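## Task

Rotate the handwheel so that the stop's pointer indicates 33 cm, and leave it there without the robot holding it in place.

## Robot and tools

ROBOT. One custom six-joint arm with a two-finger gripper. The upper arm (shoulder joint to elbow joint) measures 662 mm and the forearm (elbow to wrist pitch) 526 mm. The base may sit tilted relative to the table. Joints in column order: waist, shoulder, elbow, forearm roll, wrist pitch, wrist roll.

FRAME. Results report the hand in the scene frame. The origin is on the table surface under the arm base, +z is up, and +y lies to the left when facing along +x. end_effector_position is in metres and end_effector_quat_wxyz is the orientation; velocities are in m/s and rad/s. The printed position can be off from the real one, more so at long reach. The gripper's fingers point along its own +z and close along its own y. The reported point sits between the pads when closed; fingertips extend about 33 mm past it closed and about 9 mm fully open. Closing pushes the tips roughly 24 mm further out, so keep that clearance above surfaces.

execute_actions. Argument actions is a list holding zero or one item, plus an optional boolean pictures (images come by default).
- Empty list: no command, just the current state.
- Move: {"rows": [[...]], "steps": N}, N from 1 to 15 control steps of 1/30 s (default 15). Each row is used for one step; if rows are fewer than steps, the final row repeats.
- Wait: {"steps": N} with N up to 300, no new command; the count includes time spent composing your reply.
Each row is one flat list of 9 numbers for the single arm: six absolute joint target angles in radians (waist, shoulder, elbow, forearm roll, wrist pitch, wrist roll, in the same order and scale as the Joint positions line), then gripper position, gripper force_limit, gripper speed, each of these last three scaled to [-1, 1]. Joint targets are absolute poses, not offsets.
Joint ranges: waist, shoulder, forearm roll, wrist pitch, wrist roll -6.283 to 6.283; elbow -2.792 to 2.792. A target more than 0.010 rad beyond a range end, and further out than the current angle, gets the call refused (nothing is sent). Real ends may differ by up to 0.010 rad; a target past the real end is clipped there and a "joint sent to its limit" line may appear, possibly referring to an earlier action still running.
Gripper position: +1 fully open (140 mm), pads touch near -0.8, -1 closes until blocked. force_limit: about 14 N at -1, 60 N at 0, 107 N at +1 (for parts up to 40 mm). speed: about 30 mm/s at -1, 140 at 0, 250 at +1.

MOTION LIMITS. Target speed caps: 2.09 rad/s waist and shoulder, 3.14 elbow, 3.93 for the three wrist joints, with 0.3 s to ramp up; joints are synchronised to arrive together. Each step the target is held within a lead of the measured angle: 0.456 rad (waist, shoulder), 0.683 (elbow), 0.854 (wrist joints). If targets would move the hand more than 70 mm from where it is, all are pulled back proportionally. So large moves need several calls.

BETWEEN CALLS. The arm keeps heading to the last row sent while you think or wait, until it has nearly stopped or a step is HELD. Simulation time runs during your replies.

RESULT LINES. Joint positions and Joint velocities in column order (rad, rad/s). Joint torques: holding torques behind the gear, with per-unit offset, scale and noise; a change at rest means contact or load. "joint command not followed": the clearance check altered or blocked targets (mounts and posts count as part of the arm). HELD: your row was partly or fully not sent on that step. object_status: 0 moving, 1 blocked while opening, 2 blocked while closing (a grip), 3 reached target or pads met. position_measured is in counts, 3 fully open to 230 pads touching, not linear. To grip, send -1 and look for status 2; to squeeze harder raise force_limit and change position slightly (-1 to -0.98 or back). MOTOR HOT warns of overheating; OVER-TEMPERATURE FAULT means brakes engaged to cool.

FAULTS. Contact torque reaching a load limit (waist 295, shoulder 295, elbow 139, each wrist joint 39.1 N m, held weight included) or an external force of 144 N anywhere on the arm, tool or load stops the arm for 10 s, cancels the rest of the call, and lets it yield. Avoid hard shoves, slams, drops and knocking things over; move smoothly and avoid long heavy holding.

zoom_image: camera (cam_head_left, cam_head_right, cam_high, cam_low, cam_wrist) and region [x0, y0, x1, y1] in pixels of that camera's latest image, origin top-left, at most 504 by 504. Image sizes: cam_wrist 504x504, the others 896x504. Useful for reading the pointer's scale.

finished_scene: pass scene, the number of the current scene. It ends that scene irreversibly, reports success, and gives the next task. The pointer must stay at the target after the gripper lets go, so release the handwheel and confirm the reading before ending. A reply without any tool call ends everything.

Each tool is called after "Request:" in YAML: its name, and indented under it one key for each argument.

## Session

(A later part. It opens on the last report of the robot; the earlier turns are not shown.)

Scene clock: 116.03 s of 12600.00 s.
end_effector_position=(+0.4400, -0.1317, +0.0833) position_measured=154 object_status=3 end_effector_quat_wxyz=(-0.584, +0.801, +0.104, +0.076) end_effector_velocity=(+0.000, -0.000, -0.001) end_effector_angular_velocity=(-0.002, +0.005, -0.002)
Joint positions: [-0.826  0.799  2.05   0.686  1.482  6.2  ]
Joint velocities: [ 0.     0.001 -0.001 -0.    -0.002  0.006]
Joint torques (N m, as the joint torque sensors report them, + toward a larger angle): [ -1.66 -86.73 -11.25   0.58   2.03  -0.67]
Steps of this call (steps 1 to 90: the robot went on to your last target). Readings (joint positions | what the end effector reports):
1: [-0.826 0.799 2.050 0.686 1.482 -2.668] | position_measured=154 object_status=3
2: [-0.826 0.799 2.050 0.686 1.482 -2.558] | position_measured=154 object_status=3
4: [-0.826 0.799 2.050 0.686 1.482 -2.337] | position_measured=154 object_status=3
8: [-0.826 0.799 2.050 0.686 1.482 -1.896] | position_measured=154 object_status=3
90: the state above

9 cycles done (~30.6); 8 remain, then check overhead.

Request:
execute_actions:
  actions:
    - {"rows":[[-0.826,0.799,2.05,0.686,1.482,-3.9,-0.8,0,1]]}
  pictures: false

Request:
execute_actions:
  actions:
    - {"steps":90}
  pictures: false

Request:
execute_actions:
  actions:
    - {"rows":[[-0.826,0.799,2.05,0.686,1.482,6.2,-0.2,0,1]]}
  pictures: false

Request:
execute_actions:
  actions:
    - {"steps":90}
  pictures: false

Request:
execute_actions:
  actions:
    - {"rows":[[-0.826,0.799,2.05,0.686,1.482,-3.9,-0.8,0,1]]}
  pictures: false

Request:
execute_actions:
  actions:
    - {"steps":90}
  pictures: false

Request:
execute_actions:
  actions:
    - {"rows":[[-0.826,0.799,2.05,0.686,1.482,6.2,-0.2,0,1]]}
  pictures: false

Request:
execute_actions:
  actions:
    - {"steps":90}
  pictures: false

Request:
execute_actions:
  actions:
    - {"rows":[[-0.826,0.799,2.05,0.686,1.482,-3.9,-0.8,0,1]]}
  pictures: false

Request:
execute_actions:
  actions:
    - {"steps":90}
  pictures: false

Request:
execute_actions:
  actions:
    - {"rows":[[-0.826,0.799,2.05,0.686,1.482,6.2,-0.2,0,1]]}
  pictures: false

Request:
execute_actions:
  actions:
    - {"steps":90}
  pictures: false

Request:
execute_actions:
  actions:
    - {"rows":[[-0.826,0.799,2.05,0.686,1.482,-3.9,-0.8,0,1]]}
  pictures: false

Request:
execute_actions:
  actions:
    - {"steps":90}
  pictures: false

Request:
execute_actions:
  actions:
    - {"rows":[[-0.826,0.799,2.05,0.686,1.482,6.2,-0.2,0,1]]}
  pictures: false

Request:
execute_actions:
  actions:
    - {"steps":90}
  pictures: false

Request:
execute_actions:
  actions:
    - {"rows":[[-0.826,0.799,2.05,0.686,1.482,-3.9,-0.8,0,1]]}
  pictures: false

Request:
execute_actions:
  actions:
    - {"steps":90}
  pictures: false

Request:
execute_actions:
  actions:
    - {"rows":[[-0.826,0.799,2.05,0.686,1.482,6.2,-0.2,0,1]]}
  pictures: false

Request:
execute_actions:
  actions:
    - {"steps":90}
  pictures: false

Request:
execute_actions:
  actions:
    - {"rows":[[-0.826,0.799,2.05,0.686,1.482,-3.9,-0.8,0,1]]}
  pictures: false

Request:
execute_actions:
  actions:
    - {"steps":90}
  pictures: false

Request:
execute_actions:
  actions:
    - {"rows":[[-0.826,0.799,2.05,0.686,1.482,6.2,-0.2,0,1]]}
  pictures: false

Request:
execute_actions:
  actions:
    - {"steps":90}
  pictures: false

Request:
execute_actions:
  actions:
    - {"rows":[[-0.826,0.799,2.05,0.686,1.482,-3.9,-0.8,0,1]]}
  pictures: false

Request:
execute_actions:
  actions:
    - {"steps":90}
  pictures: false

Request:
execute_actions:
  actions:
    - {"rows":[[-0.826,0.799,2.05,0.686,1.482,6.2,-0.2,0,1]]}
  pictures: false

Request:
execute_actions:
  actions:
    - {"steps":90}
  pictures: false

Request:
execute_actions:
  actions:
    - {"rows":[[-0.826,0.799,2.05,0.686,1.482,-3.9,-0.8,0,1]]}
  pictures: false

Request:
execute_actions:
  actions:
    - {"steps":90}
  pictures: false

Request:
execute_actions:
  actions:
    - {"rows":[[-0.826,0.799,2.05,0.686,1.482,6.2,-0.2,0,1]]}
  pictures: false

Request:
execute_actions:
  actions:
    - {"steps":90}
  pictures: false

Request:
execute_actions:
  actions:
    - {"rows":[[-0.826,0.45,2.05,0.686,1.482,6.2,-0.2,0,1]]}
  pictures: false

Request:
execute_actions:
  actions:
    - {"rows":[[0,0.171,1.989,0,0.98,6.2,-0.2,0,0]]}
  pictures: false

Request:
execute_actions:
  actions:
    - {"steps":35}

Request:
zoom_image:
  camera: "cam_wrist"
  region: [165, 135, 275, 245]

Scene clock: 135.30 s of 12600.00 s.
end_effector_position=(+0.4400, -0.1317, +0.0833) position_measured=229 object_status=3 end_effector_quat_wxyz=(-0.452, +0.620, +0.518, +0.378) end_effector_velocity=(+0.001, -0.001, -0.001) end_effector_angular_velocity=(-0.003, -3.100, +0.995)
Joint positions: [-0.826  0.799  2.05   0.686  1.482  5.065]
Joint velocities: [-0.     0.001 -0.001  0.002 -0.002 -3.256]
Joint torques (N m, as the joint torque sensors report them, + toward a larger angle): [  0.04 -88.42 -11.69   1.53   2.24  -0.72]
Steps of this call (steps 1 to 15: the robot went on to your last target; steps 16 to 563: nothing new was sent; steps 564 to 578: all 15 steps of this action). Readings (joint positions | what the end effector reports):
564: [-0.826 0.799 2.050 0.686 1.482 6.200] | position_measured=154 object_status=0
565: [-0.826 0.799 2.050 0.686 1.482 6.193] | position_measured=159 object_status=0
567: [-0.826 0.799 2.050 0.686 1.482 6.137] | position_measured=186 object_status=0
571: [-0.826 0.799 2.050 0.686 1.482 5.852] | position_measured=229 object_status=0
578: the state above

Scene clock: 138.30 s of 12600.00 s.
end_effector_position=(+0.4400, -0.1317, +0.0833) position_measured=229 object_status=3 end_effector_quat_wxyz=(+0.265, -0.364, +0.722, +0.526) end_effector_velocity=(+0.000, -0.000, +0.001) end_effector_angular_velocity=(-0.000, -0.005, +0.001)
Joint positions: [-0.826  0.799  2.05   0.686  1.482 -3.9  ]
Joint velocities: [-0.    -0.001  0.     0.     0.    -0.005]
Joint torques (N m, as the joint torque sensors report them, + toward a larger angle): [ -0.44 -88.24 -12.21   1.54   2.27  -0.49]
Steps of this call (steps 1 to 90: the robot went on to your last target). Readings (joint positions | what the end effector reports):
1: [-0.826 0.799 2.050 0.686 1.482 4.955] | position_measured=229 object_status=3
2: [-0.826 0.799 2.050 0.686 1.482 4.845] | position_measured=229 object_status=3
4: [-0.826 0.799 2.050 0.686 1.482 4.624] | position_measured=229 object_status=3
8: [-0.826 0.799 2.050 0.686 1.482 4.183] | position_measured=229 object_status=3
90: the state above

Scene clock: 138.80 s of 12600.00 s.
end_effector_position=(+0.4401, -0.1317, +0.0833) position_measured=154 object_status=3 end_effector_quat_wxyz=(-0.055, +0.076, +0.805, +0.586) end_effector_velocity=(+0.000, -0.000, -0.000) end_effector_angular_velocity=(+0.001, +3.099, -0.998)
Joint positions: [-0.826  0.799  2.05   0.686  1.482 -2.779]
Joint velocities: [-0.     0.    -0.     0.001 -0.     3.255]
Joint torques (N m, as the joint torque sensors report them, + toward a larger angle): [ -0.08 -88.59  -9.93   0.97   2.75  -0.56]
Steps of this call (steps 1 to 15: all 15 steps of this action). Readings (joint positions | what the end effector reports):
1: [-0.826 0.799 2.050 0.686 1.482 -3.900] | position_measured=229 object_status=0
2: [-0.826 0.799 2.050 0.686 1.482 -3.894] | position_measured=225 object_status=0
4: [-0.826 0.799 2.050 0.686 1.482 -3.842] | position_measured=198 object_status=0
8: [-0.826 0.799 2.050 0.686 1.482 -3.564] | position_measured=154 object_status=0
15: the state above

Scene clock: 141.80 s of 12600.00 s.
end_effector_position=(+0.4400, -0.1317, +0.0833) position_measured=154 object_status=3 end_effector_quat_wxyz=(-0.584, +0.801, +0.104, +0.076) end_effector_velocity=(+0.000, -0.000, +0.000) end_effector_angular_velocity=(+0.002, +0.006, -0.001)
Joint positions: [-0.826  0.799  2.05   0.686  1.482  6.2  ]
Joint velocities: [-0.     0.001 -0.002 -0.     0.003  0.007]
Joint torques (N m, as the joint torque sensors report them, + toward a larger angle): [  0.56 -89.2  -12.16   2.16   2.17  -0.72]
Steps of this call (steps 1 to 90: the robot went on to your last target). Readings (joint positions | what the end effector reports):
1: [-0.826 0.799 2.050 0.686 1.482 -2.668] | position_measured=154 object_status=3
2: [-0.826 0.799 2.050 0.686 1.482 -2.558] | position_measured=154 object_status=3
4: [-0.826 0.799 2.050 0.686 1.482 -2.337] | position_measured=154 object_status=3
8: [-0.826 0.799 2.050 0.686 1.482 -1.896] | position_measured=154 object_status=3
90: the state above

Scene clock: 142.30 s of 12600.00 s.
end_effector_position=(+0.4400, -0.1317, +0.0833) position_measured=229 object_status=3 end_effector_quat_wxyz=(-0.454, +0.623, +0.514, +0.375) end_effector_velocity=(+0.001, -0.001, -0.000) end_effector_angular_velocity=(-0.003, -3.100, +0.996)
Joint positions: [-0.826  0.799  2.05   0.686  1.482  5.079]
Joint velocities: [-0.     0.    -0.001  0.001 -0.001 -3.256]
Joint torques (N m, as the joint torque sensors report them, + toward a larger angle): [  0.56 -88.51 -11.89   1.73   2.12  -0.76]
Steps of this call (steps 1 to 15: all 15 steps of this action). Readings (joint positions | what the end effector reports):
1: [-0.826 0.799 2.050 0.686 1.482 6.200] | position_measured=154 object_status=0
2: [-0.826 0.799 2.050 0.686 1.482 6.194] | position_measured=159 object_status=0
4: [-0.826 0.799 2.050 0.686 1.482 6.142] | position_measured=186 object_status=0
8: [-0.826 0.799 2.050 0.686 1.482 5.864] | position_measured=229 object_status=0
15: the state above

Scene clock: 145.30 s of 12600.00 s.
end_effector_position=(+0.4400, -0.1317, +0.0833) position_measured=229 object_status=3 end_effector_quat_wxyz=(+0.265, -0.364, +0.722, +0.526) end_effector_velocity=(+0.001, -0.001, +0.000) end_effector_angular_velocity=(-0.001, -0.006, +0.000)
Joint positions: [-0.826  0.799  2.05   0.686  1.482 -3.9  ]
Joint velocities: [-0.    -0.001 -0.001  0.001  0.001 -0.005]
Joint torques (N m, as the joint torque sensors report them, + toward a larger angle): [ -1.12 -88.81 -11.55   1.58   2.18  -0.7 ]
Steps of this call (steps 1 to 90: the robot went on to your last target). Readings (joint positions | what the end effector reports):
1: [-0.826 0.799 2.050 0.686 1.482 4.968] | position_measured=229 object_status=3
2: [-0.826 0.799 2.050 0.686 1.482 4.858] | position_measured=229 object_status=3
4: [-0.826 0.799 2.050 0.686 1.482 4.637] | position_measured=229 object_status=3
8: [-0.826 0.799 2.050 0.686 1.482 4.196] | position_measured=229 object_status=3
90: the state above

Scene clock: 145.80 s of 12600.00 s.
end_effector_position=(+0.4400, -0.1317, +0.0833) position_measured=154 object_status=3 end_effector_quat_wxyz=(-0.055, +0.076, +0.805, +0.586) end_effector_velocity=(+0.001, -0.000, +0.001) end_effector_angular_velocity=(+0.001, +3.099, -0.998)
Joint positions: [-0.826  0.799  2.05   0.686  1.482 -2.779]
Joint velocities: [-0.    -0.001 -0.001  0.001  0.001  3.257]
Joint torques (N m, as the joint torque sensors report them, + toward a larger angle): [ -2.14 -88.84 -12.27   1.94   1.8   -0.38]
Steps of this call (steps 1 to 15: all 15 steps of this action). Readings (joint positions | what the end effector reports):
1: [-0.826 0.799 2.050 0.686 1.482 -3.900] | position_measured=229 object_status=0
2: [-0.826 0.799 2.050 0.686 1.482 -3.894] | position_measured=225 object_status=0
4: [-0.826 0.799 2.050 0.686 1.482 -3.842] | position_measured=198 object_status=0
8: [-0.826 0.799 2.050 0.686 1.482 -3.564] | position_measured=154 object_status=0
15: the state above

Scene clock: 148.80 s of 12600.00 s.
end_effector_position=(+0.4400, -0.1317, +0.0833) position_measured=154 object_status=3 end_effector_quat_wxyz=(-0.584, +0.801, +0.104, +0.076) end_effector_velocity=(-0.000, -0.000, -0.000) end_effector_angular_velocity=(-0.002, +0.005, -0.001)
Joint positions: [-0.826  0.799  2.05   0.686  1.482  6.2  ]
Joint velocities: [-0.    -0.001  0.    -0.001 -0.002  0.006]
Joint torques (N m, as the joint torque sensors report them, + toward a larger angle): [ -0.91 -88.21 -11.39   0.65   2.05  -0.5 ]
Steps of this call (steps 1 to 90: the robot went on to your last target). Readings (joint positions | what the end effector reports):
1: [-0.826 0.799 2.050 0.686 1.482 -2.668] | position_measured=154 object_status=3
2: [-0.826 0.799 2.050 0.686 1.482 -2.558] | position_measured=154 object_status=3
4: [-0.826 0.799 2.050 0.686 1.482 -2.337] | position_measured=154 object_status=3
8: [-0.826 0.799 2.050 0.686 1.482 -1.896] | position_measured=154 object_status=3
90: the state above

Scene clock: 149.30 s of 12600.00 s.
end_effector_position=(+0.4400, -0.1317, +0.0833) position_measured=229 object_status=3 end_effector_quat_wxyz=(-0.454, +0.623, +0.514, +0.375) end_effector_velocity=(-0.001, +0.000, -0.001) end_effector_angular_velocity=(-0.003, -3.098, +0.997)
Joint positions: [-0.826  0.799  2.05   0.686  1.482  5.079]
Joint velocities: [ 0.     0.     0.001 -0.001 -0.003 -3.255]
Joint torques (N m, as the joint torque sensors report them, + toward a larger angle): [ -0.32 -90.04 -11.49   1.46   2.23  -0.76]
Steps of this call (steps 1 to 15: all 15 steps of this action). Readings (joint positions | what the end effector reports):
1: [-0.826 0.799 2.050 0.686 1.482 6.200] | position_measured=154 object_status=0
2: [-0.826 0.799 2.050 0.686 1.482 6.194] | position_measured=159 object_status=0
4: [-0.826 0.799 2.050 0.686 1.482 6.142] | position_measured=186 object_status=0
8: [-0.826 0.799 2.050 0.686 1.482 5.864] | position_measured=229 object_status=0
15: the state above

Scene clock: 152.30 s of 12600.00 s.
end_effector_position=(+0.4400, -0.1317, +0.0833) position_measured=229 object_status=3 end_effector_quat_wxyz=(+0.265, -0.364, +0.722, +0.526) end_effector_velocity=(-0.001, +0.000, -0.000) end_effector_angular_velocity=(+0.001, -0.005, +0.002)
Joint positions: [-0.826  0.799  2.05   0.686  1.482 -3.9  ]
Joint velocities: [-0.     0.     0.001 -0.    -0.    -0.006]
Joint torques (N m, as the joint torque sensors report them, + toward a larger angle): [ -0.79 -88.28 -11.67   1.48   2.22  -0.47]
Steps of this call (steps 1 to 90: the robot went on to your last target). Readings (joint positions | what the end effector reports):
1: [-0.826 0.799 2.050 0.686 1.482 4.968] | position_measured=229 object_status=3
2: [-0.826 0.799 2.050 0.686 1.482 4.858] | position_measured=229 object_status=3
4: [-0.826 0.799 2.050 0.686 1.482 4.637] | position_measured=229 object_status=3
8: [-0.826 0.799 2.050 0.686 1.482 4.196] | position_measured=229 object_status=3
90: the state above

Scene clock: 152.80 s of 12600.00 s.
end_effector_position=(+0.4400, -0.1317, +0.0833) position_measured=154 object_status=3 end_effector_quat_wxyz=(-0.055, +0.076, +0.805, +0.586) end_effector_velocity=(+0.000, -0.001, -0.001) end_effector_angular_velocity=(-0.001, +3.099, -0.996)
Joint positions: [-0.826  0.799  2.05   0.686  1.482 -2.779]
Joint velocities: [-0.     0.    -0.001 -0.001 -0.002  3.256]
Joint torques (N m, as the joint torque sensors report them, + toward a larger angle): [  0.67 -88.6   -9.61   0.89   2.71  -0.59]
Steps of this call (steps 1 to 15: all 15 steps of this action). Readings (joint positions | what the end effector reports):
1: [-0.826 0.799 2.050 0.686 1.482 -3.900] | position_measured=229 object_status=0
2: [-0.826 0.799 2.050 0.686 1.482 -3.894] | position_measured=225 object_status=0
4: [-0.826 0.799 2.050 0.686 1.482 -3.842] | position_measured=198 object_status=0
8: [-0.826 0.799 2.050 0.686 1.482 -3.564] | position_measured=154 object_status=0
15: the state above

Scene clock: 155.80 s of 12600.00 s.
end_effector_position=(+0.4400, -0.1317, +0.0833) position_measured=154 object_status=3 end_effector_quat_wxyz=(-0.584, +0.801, +0.104, +0.076) end_effector_velocity=(-0.000, +0.000, -0.000) end_effector_angular_velocity=(+0.001, +0.006, -0.001)
Joint positions: [-0.826  0.799  2.05   0.686  1.482  6.2  ]
Joint velocities: [ 0.     0.001 -0.    -0.    -0.     0.005]
Joint torques (N m, as the joint torque sensors report them, + toward a larger angle): [ -1.15 -88.47 -12.15   2.12   2.13  -0.65]
Steps of this call (steps 1 to 90: the robot went on to your last target). Readings (joint positions | what the end effector reports):
1: [-0.826 0.799 2.050 0.686 1.482 -2.668] | position_measured=154 object_status=3
2: [-0.826 0.799 2.050 0.686 1.482 -2.558] | position_measured=154 object_status=3
4: [-0.826 0.799 2.050 0.686 1.482 -2.337] | position_measured=154 object_status=3
8: [-0.826 0.799 2.050 0.686 1.482 -1.896] | position_measured=154 object_status=3
90: the state above

Scene clock: 156.30 s of 12600.00 s.
end_effector_position=(+0.4400, -0.1317, +0.0833) position_measured=229 object_status=3 end_effector_quat_wxyz=(-0.454, +0.623, +0.514, +0.375) end_effector_velocity=(+0.000, -0.001, -0.001) end_effector_angular_velocity=(-0.002, -3.100, +0.998)
Joint positions: [-0.826  0.799  2.05   0.686  1.482  5.079]
Joint velocities: [ 0.     0.001 -0.002 -0.    -0.    -3.256]
Joint torques (N m, as the joint torque sensors report them, + toward a larger angle): [  0.52 -88.07 -11.7    1.6    2.26  -0.55]
Steps of this call (steps 1 to 15: all 15 steps of this action). Readings (joint positions | what the end effector reports):
1: [-0.826 0.799 2.050 0.686 1.482 6.200] | position_measured=154 object_status=0
2: [-0.826 0.799 2.050 0.686 1.482 6.194] | position_measured=159 object_status=0
4: [-0.826 0.799 2.050 0.686 1.482 6.142] | position_measured=186 object_status=0
8: [-0.826 0.799 2.050 0.686 1.482 5.864] | position_measured=229 object_status=0
15: the state above

Scene clock: 159.30 s of 12600.00 s.
end_effector_position=(+0.4400, -0.1317, +0.0833) position_measured=229 object_status=3 end_effector_quat_wxyz=(+0.265, -0.364, +0.722, +0.526) end_effector_velocity=(-0.000, +0.001, -0.001) end_effector_angular_velocity=(+0.002, -0.002, +0.000)
Joint positions: [-0.826  0.799  2.05   0.686  1.482 -3.9  ]
Joint velocities: [ 0.     0.001  0.001  0.001 -0.    -0.004]
Joint torques (N m, as the joint torque sensors report them, + toward a larger angle): [  0.46 -89.15 -12.12   1.56   2.    -0.53]
Steps of this call (steps 1 to 90: the robot went on to your last target). Readings (joint positions | what the end effector reports):
1: [-0.826 0.799 2.050 0.686 1.482 4.968] | position_measured=229 object_status=3
2: [-0.826 0.799 2.050 0.686 1.482 4.858] | position_measured=229 object_status=3
4: [-0.826 0.799 2.050 0.686 1.482 4.637] | position_measured=229 object_status=3
8: [-0.826 0.799 2.050 0.686 1.482 4.196] | position_measured=229 object_status=3
90: the state above

Scene clock: 159.80 s of 12600.00 s.
end_effector_position=(+0.4400, -0.1317, +0.0833) position_measured=154 object_status=3 end_effector_quat_wxyz=(-0.055, +0.076, +0.805, +0.586) end_effector_velocity=(+0.000, +0.000, +0.000) end_effector_angular_velocity=(-0.000, +3.098, -0.998)
Joint positions: [-0.826  0.799  2.05   0.686  1.482 -2.779]
Joint velocities: [-0.    -0.002  0.001  0.001 -0.002  3.255]
Joint torques (N m, as the joint torque sensors report them, + toward a larger angle): [ -0.13 -87.93 -12.97   2.12   1.82  -0.8 ]
Steps of this call (steps 1 to 15: all 15 steps of this action). Readings (joint positions | what the end effector reports):
1: [-0.826 0.799 2.050 0.686 1.482 -3.900] | position_measured=229 object_status=0
2: [-0.826 0.799 2.050 0.686 1.482 -3.894] | position_measured=225 object_status=0
4: [-0.826 0.799 2.050 0.686 1.482 -3.842] | position_measured=198 object_status=0
8: [-0.826 0.799 2.050 0.686 1.482 -3.564] | position_measured=154 object_status=0
15: the state above

Scene clock: 162.80 s of 12600.00 s.
end_effector_position=(+0.4400, -0.1317, +0.0833) position_measured=154 object_status=3 end_effector_quat_wxyz=(-0.584, +0.801, +0.104, +0.076) end_effector_velocity=(-0.000, +0.000, +0.001) end_effector_angular_velocity=(+0.001, +0.006, -0.001)
Joint positions: [-0.826  0.799  2.05   0.686  1.482  6.2  ]
Joint velocities: [ 0.    -0.     0.    -0.001  0.001  0.006]
Joint torques (N m, as the joint torque sensors report them, + toward a larger angle): [ -0.82 -87.69 -11.09   0.68   2.28  -0.16]
Steps of this call (steps 1 to 90: the robot went on to your last target). Readings (joint positions | what the end effector reports):
1: [-0.826 0.799 2.050 0.686 1.482 -2.668] | position_measured=154 object_status=3
2: [-0.826 0.799 2.050 0.686 1.482 -2.558] | position_measured=154 object_status=3
4: [-0.826 0.799 2.050 0.686 1.482 -2.337] | position_measured=154 object_status=3
8: [-0.826 0.799 2.050 0.686 1.482 -1.896] | position_measured=154 object_status=3
90: the state above

Scene clock: 163.30 s of 12600.00 s.
end_effector_position=(+0.4400, -0.1317, +0.0833) position_measured=229 object_status=3 end_effector_quat_wxyz=(-0.454, +0.623, +0.514, +0.375) end_effector_velocity=(-0.000, -0.000, -0.000) end_effector_angular_velocity=(-0.003, -3.100, +0.998)
Joint positions: [-0.826  0.799  2.05   0.686  1.482  5.079]
Joint velocities: [-0.    -0.    -0.    -0.001 -0.001 -3.257]
Joint torques (N m, as the joint torque sensors report them, + toward a larger angle): [  0.06 -88.22 -12.04   1.53   2.33  -0.86]
Steps of this call (steps 1 to 15: all 15 steps of this action). Readings (joint positions | what the end effector reports):
1: [-0.826 0.799 2.050 0.686 1.482 6.200] | position_measured=154 object_status=0
2: [-0.826 0.799 2.050 0.686 1.482 6.194] | position_measured=159 object_status=0
4: [-0.826 0.799 2.050 0.686 1.482 6.142] | position_measured=186 object_status=0
8: [-0.826 0.799 2.050 0.686 1.482 5.864] | position_measured=229 object_status=0
15: the state above

Scene clock: 166.30 s of 12600.00 s.
end_effector_position=(+0.4400, -0.1317, +0.0833) position_measured=229 object_status=3 end_effector_quat_wxyz=(+0.265, -0.364, +0.722, +0.526) end_effector_velocity=(+0.000, +0.000, +0.001) end_effector_angular_velocity=(+0.001, -0.006, +0.001)
Joint positions: [-0.826  0.799  2.05   0.686  1.482 -3.9  ]
Joint velocities: [-0.    -0.001  0.     0.     0.002 -0.006]
Joint torques (N m, as the joint torque sensors report them, + toward a larger angle): [ -0.28 -89.22 -11.93   1.66   2.22  -0.68]
Steps of this call (steps 1 to 90: the robot went on to your last target). Readings (joint positions | what the end effector reports):
1: [-0.826 0.799 2.050 0.686 1.482 4.968] | position_measured=229 object_status=3
2: [-0.826 0.799 2.050 0.686 1.482 4.858] | position_measured=229 object_status=3
4: [-0.826 0.799 2.050 0.686 1.482 4.637] | position_measured=229 object_status=3
8: [-0.826 0.799 2.050 0.686 1.482 4.196] | position_measured=229 object_status=3
90: the state above

Scene clock: 166.80 s of 12600.00 s.
end_effector_position=(+0.4400, -0.1317, +0.0833) position_measured=154 object_status=3 end_effector_quat_wxyz=(-0.055, +0.076, +0.805, +0.586) end_effector_velocity=(-0.000, +0.001, -0.000) end_effector_angular_velocity=(+0.002, +3.100, -0.998)
Joint positions: [-0.826  0.799  2.05   0.686  1.482 -2.779]
Joint velocities: [ 0.     0.001  0.002  0.001 -0.001  3.255]
Joint torques (N m, as the joint torque sensors report them, + toward a larger angle): [  0.64 -87.44 -10.25   0.51   2.87  -0.47]
Steps of this call (steps 1 to 15: all 15 steps of this action). Readings (joint positions | what the end effector reports):
1: [-0.826 0.799 2.050 0.686 1.482 -3.900] | position_measured=229 object_status=0
2: [-0.826 0.799 2.050 0.686 1.482 -3.894] | position_measured=225 object_status=0
4: [-0.826 0.799 2.050 0.686 1.482 -3.842] | position_measured=198 object_status=0
8: [-0.826 0.799 2.050 0.686 1.482 -3.564] | position_measured=154 object_status=0
15: the state above

Scene clock: 169.80 s of 12600.00 s.
end_effector_position=(+0.4400, -0.1317, +0.0833) position_measured=154 object_status=3 end_effector_quat_wxyz=(-0.584, +0.801, +0.104, +0.076) end_effector_velocity=(+0.001, +0.000, +0.001) end_effector_angular_velocity=(+0.001, +0.004, -0.004)
Joint positions: [-0.826  0.799  2.05   0.686  1.482  6.2  ]
Joint velocities: [ 0.    -0.001  0.001  0.003 -0.     0.005]
Joint torques (N m, as the joint torque sensors report them, + toward a larger angle): [ -1.13 -88.37 -11.92   2.01   2.2   -0.9 ]
Steps of this call (steps 1 to 90: the robot went on to your last target). Readings (joint positions | what the end effector reports):
1: [-0.826 0.799 2.050 0.686 1.482 -2.668] | position_measured=154 object_status=3
2: [-0.826 0.799 2.050 0.686 1.482 -2.558] | position_measured=154 object_status=3
4: [-0.826 0.799 2.050 0.686 1.482 -2.337] | position_measured=154 object_status=3
8: [-0.826 0.799 2.050 0.686 1.482 -1.896] | position_measured=154 object_status=3
90: the state above

Scene clock: 170.30 s of 12600.00 s.
end_effector_position=(+0.4400, -0.1317, +0.0833) position_measured=229 object_status=3 end_effector_quat_wxyz=(-0.454, +0.623, +0.514, +0.375) end_effector_velocity=(-0.001, +0.001, -0.000) end_effector_angular_velocity=(+0.003, -3.096, +0.998)
Joint positions: [-0.826  0.799  2.05   0.686  1.482  5.079]
Joint velocities: [ 0.     0.002  0.002 -0.001  0.001 -3.255]
Joint torques (N m, as the joint torque sensors report them, + toward a larger angle): [  0.19 -88.9  -11.45   1.99   2.36  -0.68]
Steps of this call (steps 1 to 15: all 15 steps of this action). Readings (joint positions | what the end effector reports):
1: [-0.826 0.799 2.050 0.686 1.482 6.200] | position_measured=154 object_status=0
2: [-0.826 0.799 2.050 0.686 1.482 6.194] | position_measured=159 object_status=0
4: [-0.826 0.799 2.050 0.686 1.482 6.142] | position_measured=186 object_status=0
8: [-0.826 0.799 2.050 0.686 1.482 5.864] | position_measured=229 object_status=0
15: the state above

Scene clock: 173.30 s of 12600.00 s.
end_effector_position=(+0.4400, -0.1317, +0.0833) position_measured=229 object_status=3 end_effector_quat_wxyz=(+0.265, -0.364, +0.722, +0.526) end_effector_velocity=(-0.000, -0.000, -0.001) end_effector_angular_velocity=(-0.002, -0.005, +0.002)
Joint positions: [-0.826  0.799  2.05   0.686  1.482 -3.9  ]
Joint velocities: [-0.     0.     0.    -0.001 -0.002 -0.005]
Joint torques (N m, as the joint torque sensors report them, + toward a larger angle): [ -0.03 -88.79 -11.44   1.42   2.23  -0.5 ]
Steps of this call (steps 1 to 90: the robot went on to your last target). Readings (joint positions | what the end effector reports):
1: [-0.826 0.799 2.050 0.686 1.482 4.968] | position_measured=229 object_status=3
2: [-0.826 0.799 2.050 0.686 1.482 4.858] | position_measured=229 object_status=3
4: [-0.826 0.799 2.050 0.686 1.482 4.637] | position_measured=229 object_status=3
8: [-0.826 0.799 2.050 0.686 1.482 4.196] | position_measured=229 object_status=3
90: the state above

Scene clock: 173.80 s of 12600.00 s.
end_effector_position=(+0.4400, -0.1317, +0.0833) position_measured=154 object_status=3 end_effector_quat_wxyz=(-0.055, +0.076, +0.805, +0.586) end_effector_velocity=(+0.000, -0.001, -0.000) end_effector_angular_velocity=(+0.001, +3.098, -0.997)
Joint positions: [-0.826  0.799  2.05   0.686  1.482 -2.779]
Joint velocities: [-0.     0.    -0.001  0.    -0.     3.255]
Joint torques (N m, as the joint torque sensors report them, + toward a larger angle): [  0.47 -88.57 -13.42   2.23   1.58  -0.81]
Steps of this call (steps 1 to 15: all 15 steps of this action). Readings (joint positions | what the end effector reports):
1: [-0.826 0.799 2.050 0.686 1.482 -3.900] | position_measured=229 object_status=0
2: [-0.826 0.799 2.050 0.686 1.482 -3.894] | position_measured=225 object_status=0
4: [-0.826 0.799 2.050 0.686 1.482 -3.842] | position_measured=198 object_status=0
8: [-0.826 0.799 2.050 0.686 1.482 -3.564] | position_measured=154 object_status=0
15: the state above

Scene clock: 176.80 s of 12600.00 s.
end_effector_position=(+0.4400, -0.1317, +0.0833) position_measured=154 object_status=3 end_effector_quat_wxyz=(-0.584, +0.801, +0.104, +0.076) end_effector_velocity=(+0.000, +0.000, +0.000) end_effector_angular_velocity=(-0.000, +0.003, -0.001)
Joint positions: [-0.826  0.799  2.05   0.686  1.482  6.2  ]
Joint velocities: [ 0.    -0.    -0.     0.     0.     0.004]
Joint torques (N m, as the joint torque sensors report them, + toward a larger angle): [ -1.04 -88.69 -11.23   0.7    2.15  -0.58]
Steps of this call (steps 1 to 90: the robot went on to your last target). Readings (joint positions | what the end effector reports):
1: [-0.826 0.799 2.050 0.686 1.482 -2.668] | position_measured=154 object_status=3
2: [-0.826 0.799 2.050 0.686 1.482 -2.558] | position_measured=154 object_status=3
4: [-0.826 0.799 2.050 0.686 1.482 -2.337] | position_measured=154 object_status=3
8: [-0.826 0.799 2.050 0.686 1.482 -1.896] | position_measured=154 object_status=3
90: the state above

Scene clock: 177.30 s of 12600.00 s.
end_effector_position=(+0.4400, -0.1317, +0.0833) position_measured=229 object_status=3 end_effector_quat_wxyz=(-0.454, +0.623, +0.514, +0.375) end_effector_velocity=(+0.001, -0.001, +0.000) end_effector_angular_velocity=(-0.002, -3.100, +0.996)
Joint positions: [-0.826  0.799  2.05   0.686  1.482  5.079]
Joint velocities: [-0.    -0.    -0.001  0.001  0.    -3.256]
Joint torques (N m, as the joint torque sensors report them, + toward a larger angle): [ -1.   -89.12 -12.24   1.49   2.29  -0.67]
Steps of this call (steps 1 to 15: all 15 steps of this action). Readings (joint positions | what the end effector reports):
1: [-0.826 0.799 2.050 0.686 1.482 6.200] | position_measured=154 object_status=0
2: [-0.826 0.799 2.050 0.686 1.482 6.194] | position_measured=159 object_status=0
4: [-0.826 0.799 2.050 0.686 1.482 6.142] | position_measured=186 object_status=0
8: [-0.826 0.799 2.050 0.686 1.482 5.864] | position_measured=229 object_status=0
15: the state above

Scene clock: 180.30 s of 12600.00 s.
end_effector_position=(+0.4400, -0.1317, +0.0833) position_measured=229 object_status=3 end_effector_quat_wxyz=(+0.265, -0.364, +0.722, +0.526) end_effector_velocity=(-0.000, +0.001, +0.000) end_effector_angular_velocity=(+0.004, -0.005, +0.002)
Joint positions: [-0.826  0.799  2.05   0.686  1.482 -3.9  ]
Joint velocities: [ 0.     0.002  0.001  0.     0.002 -0.006]
Joint torques (N m, as the joint torque sensors report them, + toward a larger angle): [ -1.37 -88.91 -11.95   1.62   2.16  -0.56]
Steps of this call (steps 1 to 90: the robot went on to your last target). Readings (joint positions | what the end effector reports):
1: [-0.826 0.799 2.050 0.686 1.482 4.968] | position_measured=229 object_status=3
2: [-0.826 0.799 2.050 0.686 1.482 4.858] | position_measured=229 object_status=3
4: [-0.826 0.799 2.050 0.686 1.482 4.637] | position_measured=229 object_status=3
8: [-0.826 0.799 2.050 0.686 1.482 4.196] | position_measured=229 object_status=3
90: the state above

Scene clock: 180.80 s of 12600.00 s.
end_effector_position=(+0.4400, -0.1317, +0.0833) position_measured=154 object_status=3 end_effector_quat_wxyz=(-0.055, +0.076, +0.805, +0.586) end_effector_velocity=(-0.001, -0.000, -0.000) end_effector_angular_velocity=(+0.001, +3.099, -0.996)
Joint positions: [-0.826  0.799  2.05   0.686  1.482 -2.779]
Joint velocities: [-0.    -0.    -0.    -0.002 -0.     3.256]
Joint torques (N m, as the joint torque sensors report them, + toward a larger angle): [ -0.36 -88.07 -10.14   0.91   2.55  -0.26]
Steps of this call (steps 1 to 15: all 15 steps of this action). Readings (joint positions | what the end effector reports):
1: [-0.826 0.799 2.050 0.686 1.482 -3.900] | position_measured=229 object_status=0
2: [-0.826 0.799 2.050 0.686 1.482 -3.894] | position_measured=225 object_status=0
4: [-0.826 0.799 2.050 0.686 1.482 -3.842] | position_measured=198 object_status=0
8: [-0.826 0.799 2.050 0.686 1.482 -3.564] | position_measured=154 object_status=0
15: the state above

Scene clock: 183.80 s of 12600.00 s.
end_effector_position=(+0.4400, -0.1317, +0.0833) position_measured=154 object_status=3 end_effector_quat_wxyz=(-0.584, +0.801, +0.104, +0.076) end_effector_velocity=(-0.000, -0.000, -0.000) end_effector_angular_velocity=(-0.002, +0.008, -0.002)
Joint positions: [-0.826  0.799  2.05   0.686  1.482  6.2  ]
Joint velocities: [-0.    -0.001  0.    -0.001 -0.001  0.008]
Joint torques (N m, as the joint torque sensors report them, + toward a larger angle): [ -0.57 -88.29 -12.     2.41   2.17  -0.86]
Steps of this call (steps 1 to 90: the robot went on to your last target). Readings (joint positions | what the end effector reports):
1: [-0.826 0.799 2.050 0.686 1.482 -2.668] | position_measured=154 object_status=3
2: [-0.826 0.799 2.050 0.686 1.482 -2.558] | position_measured=154 object_status=3
4: [-0.826 0.799 2.050 0.686 1.482 -2.337] | position_measured=154 object_status=3
8: [-0.826 0.799 2.050 0.686 1.482 -1.896] | position_measured=154 object_status=3
90: the state above

Scene clock: 184.30 s of 12600.00 s.
end_effector_position=(+0.4400, -0.1317, +0.0833) position_measured=229 object_status=3 end_effector_quat_wxyz=(-0.454, +0.623, +0.514, +0.375) end_effector_velocity=(+0.001, -0.001, +0.000) end_effector_angular_velocity=(-0.004, -3.101, +0.996)
Joint positions: [-0.826  0.799  2.05   0.686  1.482  5.079]
Joint velocities: [-0.    -0.001 -0.001  0.    -0.001 -3.256]
Joint torques (N m, as the joint torque sensors report them, + toward a larger angle): [ -0.14 -89.1  -11.22   1.52   2.05  -0.8 ]
Steps of this call (steps 1 to 15: all 15 steps of this action). Readings (joint positions | what the end effector reports):
1: [-0.826 0.799 2.050 0.686 1.482 6.200] | position_measured=154 object_status=0
2: [-0.826 0.799 2.050 0.686 1.482 6.194] | position_measured=159 object_status=0
4: [-0.826 0.799 2.050 0.686 1.482 6.142] | position_measured=186 object_status=0
8: [-0.826 0.799 2.050 0.686 1.482 5.864] | position_measured=229 object_status=0
15: the state above

Scene clock: 187.30 s of 12600.00 s.
end_effector_position=(+0.4400, -0.1317, +0.0833) position_measured=229 object_status=3 end_effector_quat_wxyz=(+0.265, -0.364, +0.722, +0.526) end_effector_velocity=(+0.001, -0.000, -0.000) end_effector_angular_velocity=(-0.002, -0.006, +0.000)
Joint positions: [-0.826  0.799  2.05   0.686  1.482 -3.9  ]
Joint velocities: [ 0.    -0.    -0.001  0.001 -0.001 -0.005]
Joint torques (N m, as the joint torque sensors report them, + toward a larger angle): [ -0.18 -88.5  -11.42   1.53   2.38  -0.45]
Steps of this call (steps 1 to 90: the robot went on to your last target). Readings (joint positions | what the end effector reports):
1: [-0.826 0.799 2.050 0.686 1.482 4.968] | position_measured=229 object_status=3
2: [-0.826 0.799 2.050 0.686 1.482 4.858] | position_measured=229 object_status=3
4: [-0.826 0.799 2.050 0.686 1.482 4.637] | position_measured=229 object_status=3
8: [-0.826 0.799 2.050 0.686 1.482 4.196] | position_measured=229 object_status=3
90: the state above

Scene clock: 187.80 s of 12600.00 s.
end_effector_position=(+0.4400, -0.1317, +0.0833) position_measured=154 object_status=3 end_effector_quat_wxyz=(-0.055, +0.076, +0.805, +0.586) end_effector_velocity=(-0.001, +0.000, -0.000) end_effector_angular_velocity=(+0.001, +3.101, -0.995)
Joint positions: [-0.826  0.799  2.05   0.686  1.482 -2.779]
Joint velocities: [ 0.     0.     0.    -0.002 -0.     3.256]
Joint torques (N m, as the joint torque sensors report them, + toward a larger angle): [ -1.09 -88.1  -13.3    1.88   1.45  -0.41]
Steps of this call (steps 1 to 15: all 15 steps of this action). Readings (joint positions | what the end effector reports):
1: [-0.826 0.799 2.050 0.686 1.482 -3.900] | position_measured=229 object_status=0
2: [-0.826 0.799 2.050 0.686 1.482 -3.894] | position_measured=225 object_status=0
4: [-0.826 0.799 2.050 0.686 1.482 -3.842] | position_measured=198 object_status=0
8: [-0.826 0.799 2.050 0.686 1.482 -3.564] | position_measured=154 object_status=0
15: the state above

Scene clock: 190.80 s of 12600.00 s.
end_effector_position=(+0.4400, -0.1317, +0.0833) position_measured=154 object_status=3 end_effector_quat_wxyz=(-0.584, +0.801, +0.104, +0.076) end_effector_velocity=(-0.001, +0.001, -0.000) end_effector_angular_velocity=(+0.000, +0.008, -0.001)
Joint positions: [-0.826  0.799  2.05   0.686  1.482  6.2  ]
Joint velocities: [ 0.     0.     0.002 -0.001 -0.002  0.007]
Joint torques (N m, as the joint torque sensors report them, + toward a larger angle): [ -1.8  -87.94 -11.88   0.71   2.1   -0.46]
Steps of this call (steps 1 to 90: the robot went on to your last target). Readings (joint positions | what the end effector reports):
1: [-0.826 0.799 2.050 0.686 1.482 -2.668] | position_measured=154 object_status=3
2: [-0.826 0.799 2.050 0.686 1.482 -2.558] | position_measured=154 object_status=3
4: [-0.826 0.799 2.050 0.686 1.482 -2.337] | position_measured=154 object_status=3
8: [-0.826 0.799 2.050 0.686 1.482 -1.896] | position_measured=154 object_status=3
90: the state above

Scene clock: 191.30 s of 12600.00 s.
end_effector_position=(+0.4592, -0.1512, +0.2165) position_measured=154 object_status=3 end_effector_quat_wxyz=(-0.466, +0.854, +0.177, +0.148) end_effector_velocity=(+0.006, -0.003, +0.156) end_effector_angular_velocity=(-0.287, -0.251, +0.004)
Joint positions: [-0.826  0.47   2.05   0.686  1.482  6.2  ]
Joint velocities: [ 0.    -0.378  0.001  0.001 -0.003 -0.002]
Joint torques (N m, as the joint torque sensors report them, + toward a larger angle): [ -4.13 -40.37 -18.79   2.33   1.32  -0.62]
Steps of this call (steps 1 to 15: all 15 steps of this action). Readings (joint positions | what the end effector reports):
1: [-0.826 0.799 2.050 0.686 1.482 6.200] | position_measured=154 object_status=3
2: [-0.826 0.796 2.050 0.686 1.482 6.200] | position_measured=154 object_status=3
4: [-0.826 0.766 2.050 0.686 1.482 6.200] | position_measured=154 object_status=3
8: [-0.826 0.645 2.050 0.686 1.482 6.200] | position_measured=154 object_status=3
15: the state above

Scene clock: 191.80 s of 12600.00 s.
end_effector_position=(+0.5114, -0.1153, +0.2322) position_measured=154 object_status=3 end_effector_quat_wxyz=(-0.089, +0.813, +0.576, -0.000) end_effector_velocity=(+0.144, +0.366, +0.034) end_effector_angular_velocity=(-0.264, -0.204, +1.011)
Joint positions: [-0.329  0.211  1.998  0.119  1.068  6.2  ]
Joint velocities: [ 0.892 -0.083 -0.02  -0.223 -0.187  0.   ]
Joint torques (N m, as the joint torque sensors report them, + toward a larger angle): [ -7.89 -46.58 -30.66   3.54   0.42  -0.74]
Steps of this call (steps 1 to 15: all 15 steps of this action). Readings (joint positions | what the end effector reports):
1: [-0.826 0.459 2.050 0.686 1.482 6.200] | position_measured=154 object_status=3
2: [-0.823 0.450 2.049 0.681 1.478 6.200] | position_measured=154 object_status=3
4: [-0.793 0.418 2.042 0.637 1.447 6.200] | position_measured=154 object_status=3
8: [-0.640 0.308 2.019 0.414 1.283 6.200] | position_measured=154 object_status=3
15: the state above

Scene clock: 192.97 s of 12600.00 s.
end_effector_position=(+0.5538, +0.0201, +0.2530) position_measured=154 object_status=3 end_effector_quat_wxyz=(-0.006, +0.687, +0.727, -0.005) end_effector_velocity=(+0.000, +0.000, +0.000) end_effector_angular_velocity=(+0.000, +0.000, +0.001)
Joint positions: [-0.     0.171  1.989 -0.     0.98   6.2  ]
Joint velocities: [ 0.     0.    -0.001  0.     0.001 -0.001]
Joint torques (N m, as the joint torque sensors report them, + toward a larger angle): [  1.01 -50.23 -33.06   3.66  -0.16  -0.77]
Steps of this call (steps 1 to 30: the robot went on to your last target; steps 31 to 35: nothing new was sent). Readings (joint positions | what the end effector reports):
1: [-0.300 0.208 1.997 0.111 1.062 6.200] | position_measured=154 object_status=3
2: [-0.271 0.205 1.997 0.101 1.055 6.200] | position_measured=154 object_status=3
4: [-0.214 0.198 1.995 0.080 1.039 6.200] | position_measured=154 object_status=3
8: [-0.102 0.184 1.992 0.038 1.008 6.200] | position_measured=154 object_status=3
35: the state above
The arm was judged still, so your last target was given up. Only a new action makes it travel on or press farther. Fingers that are still opening or closing keep moving.

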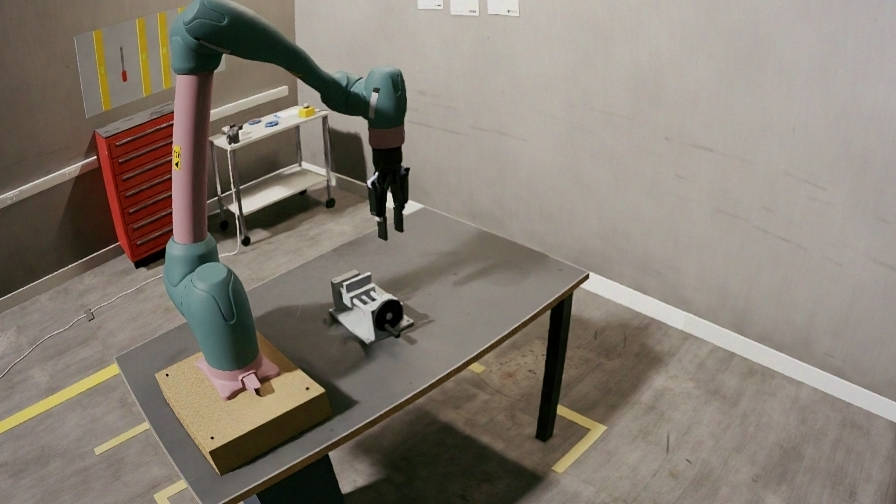

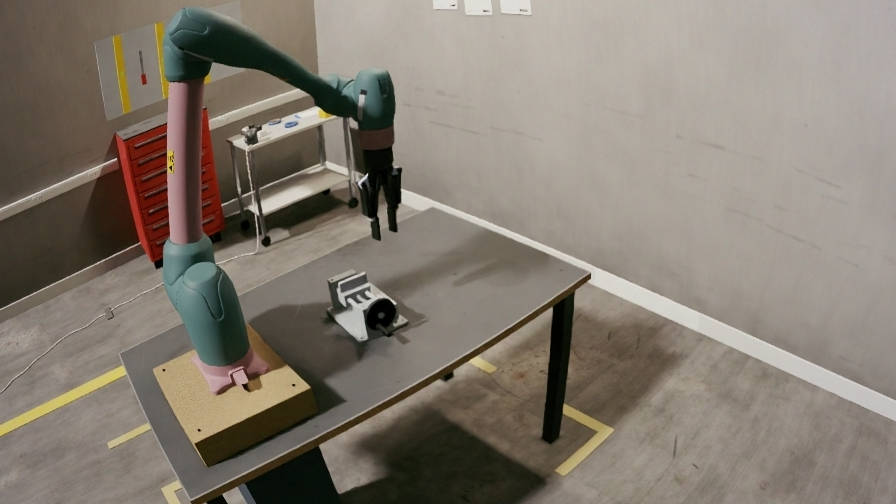

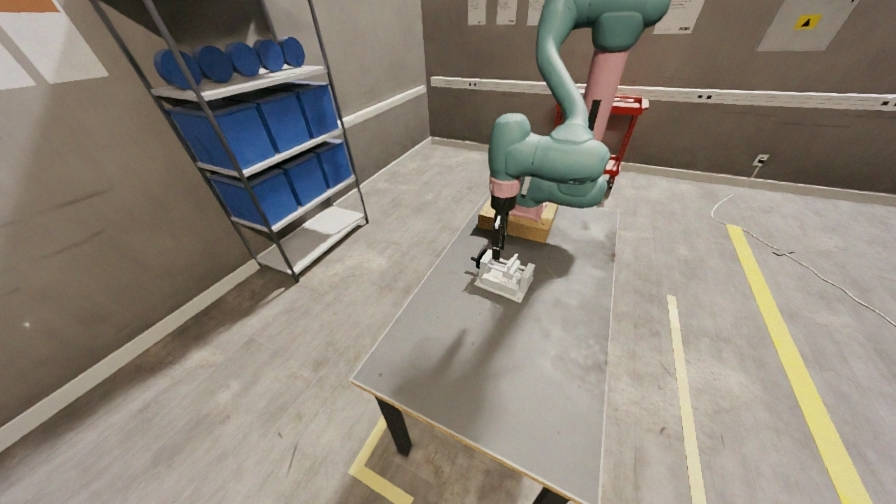

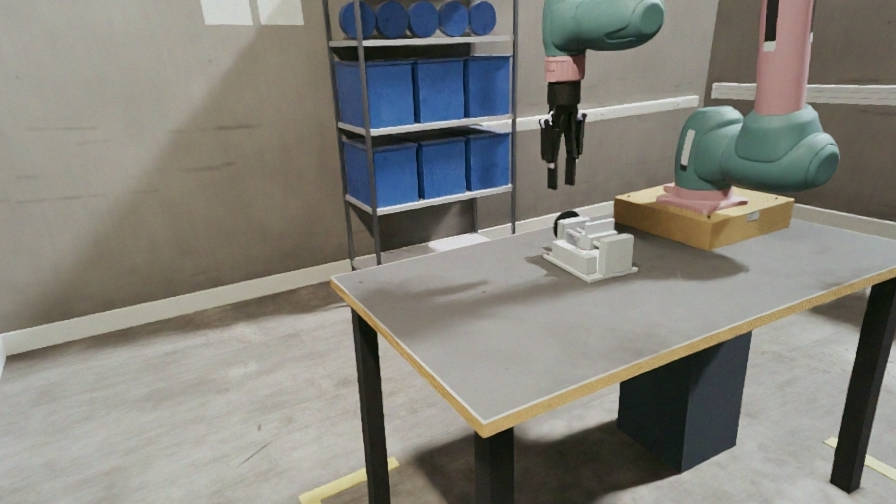

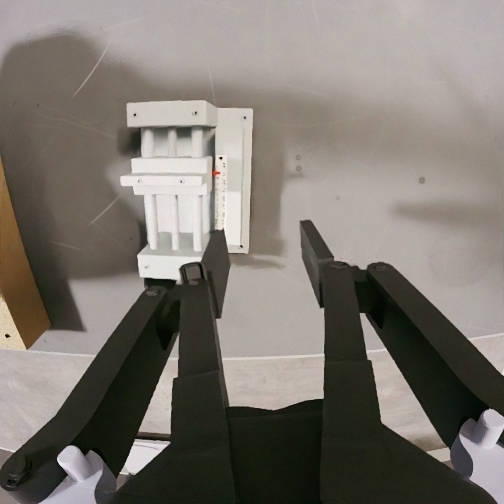

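Region (165, 135, 275, 245) of cam_wrist's 504x504 image, scaled by 4.582, with more detail than that image has.

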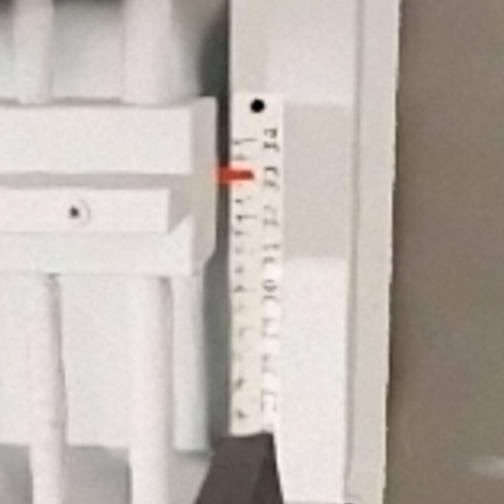

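Request:
finished_scene:
  scene: 2

The scene is finished: the task was done.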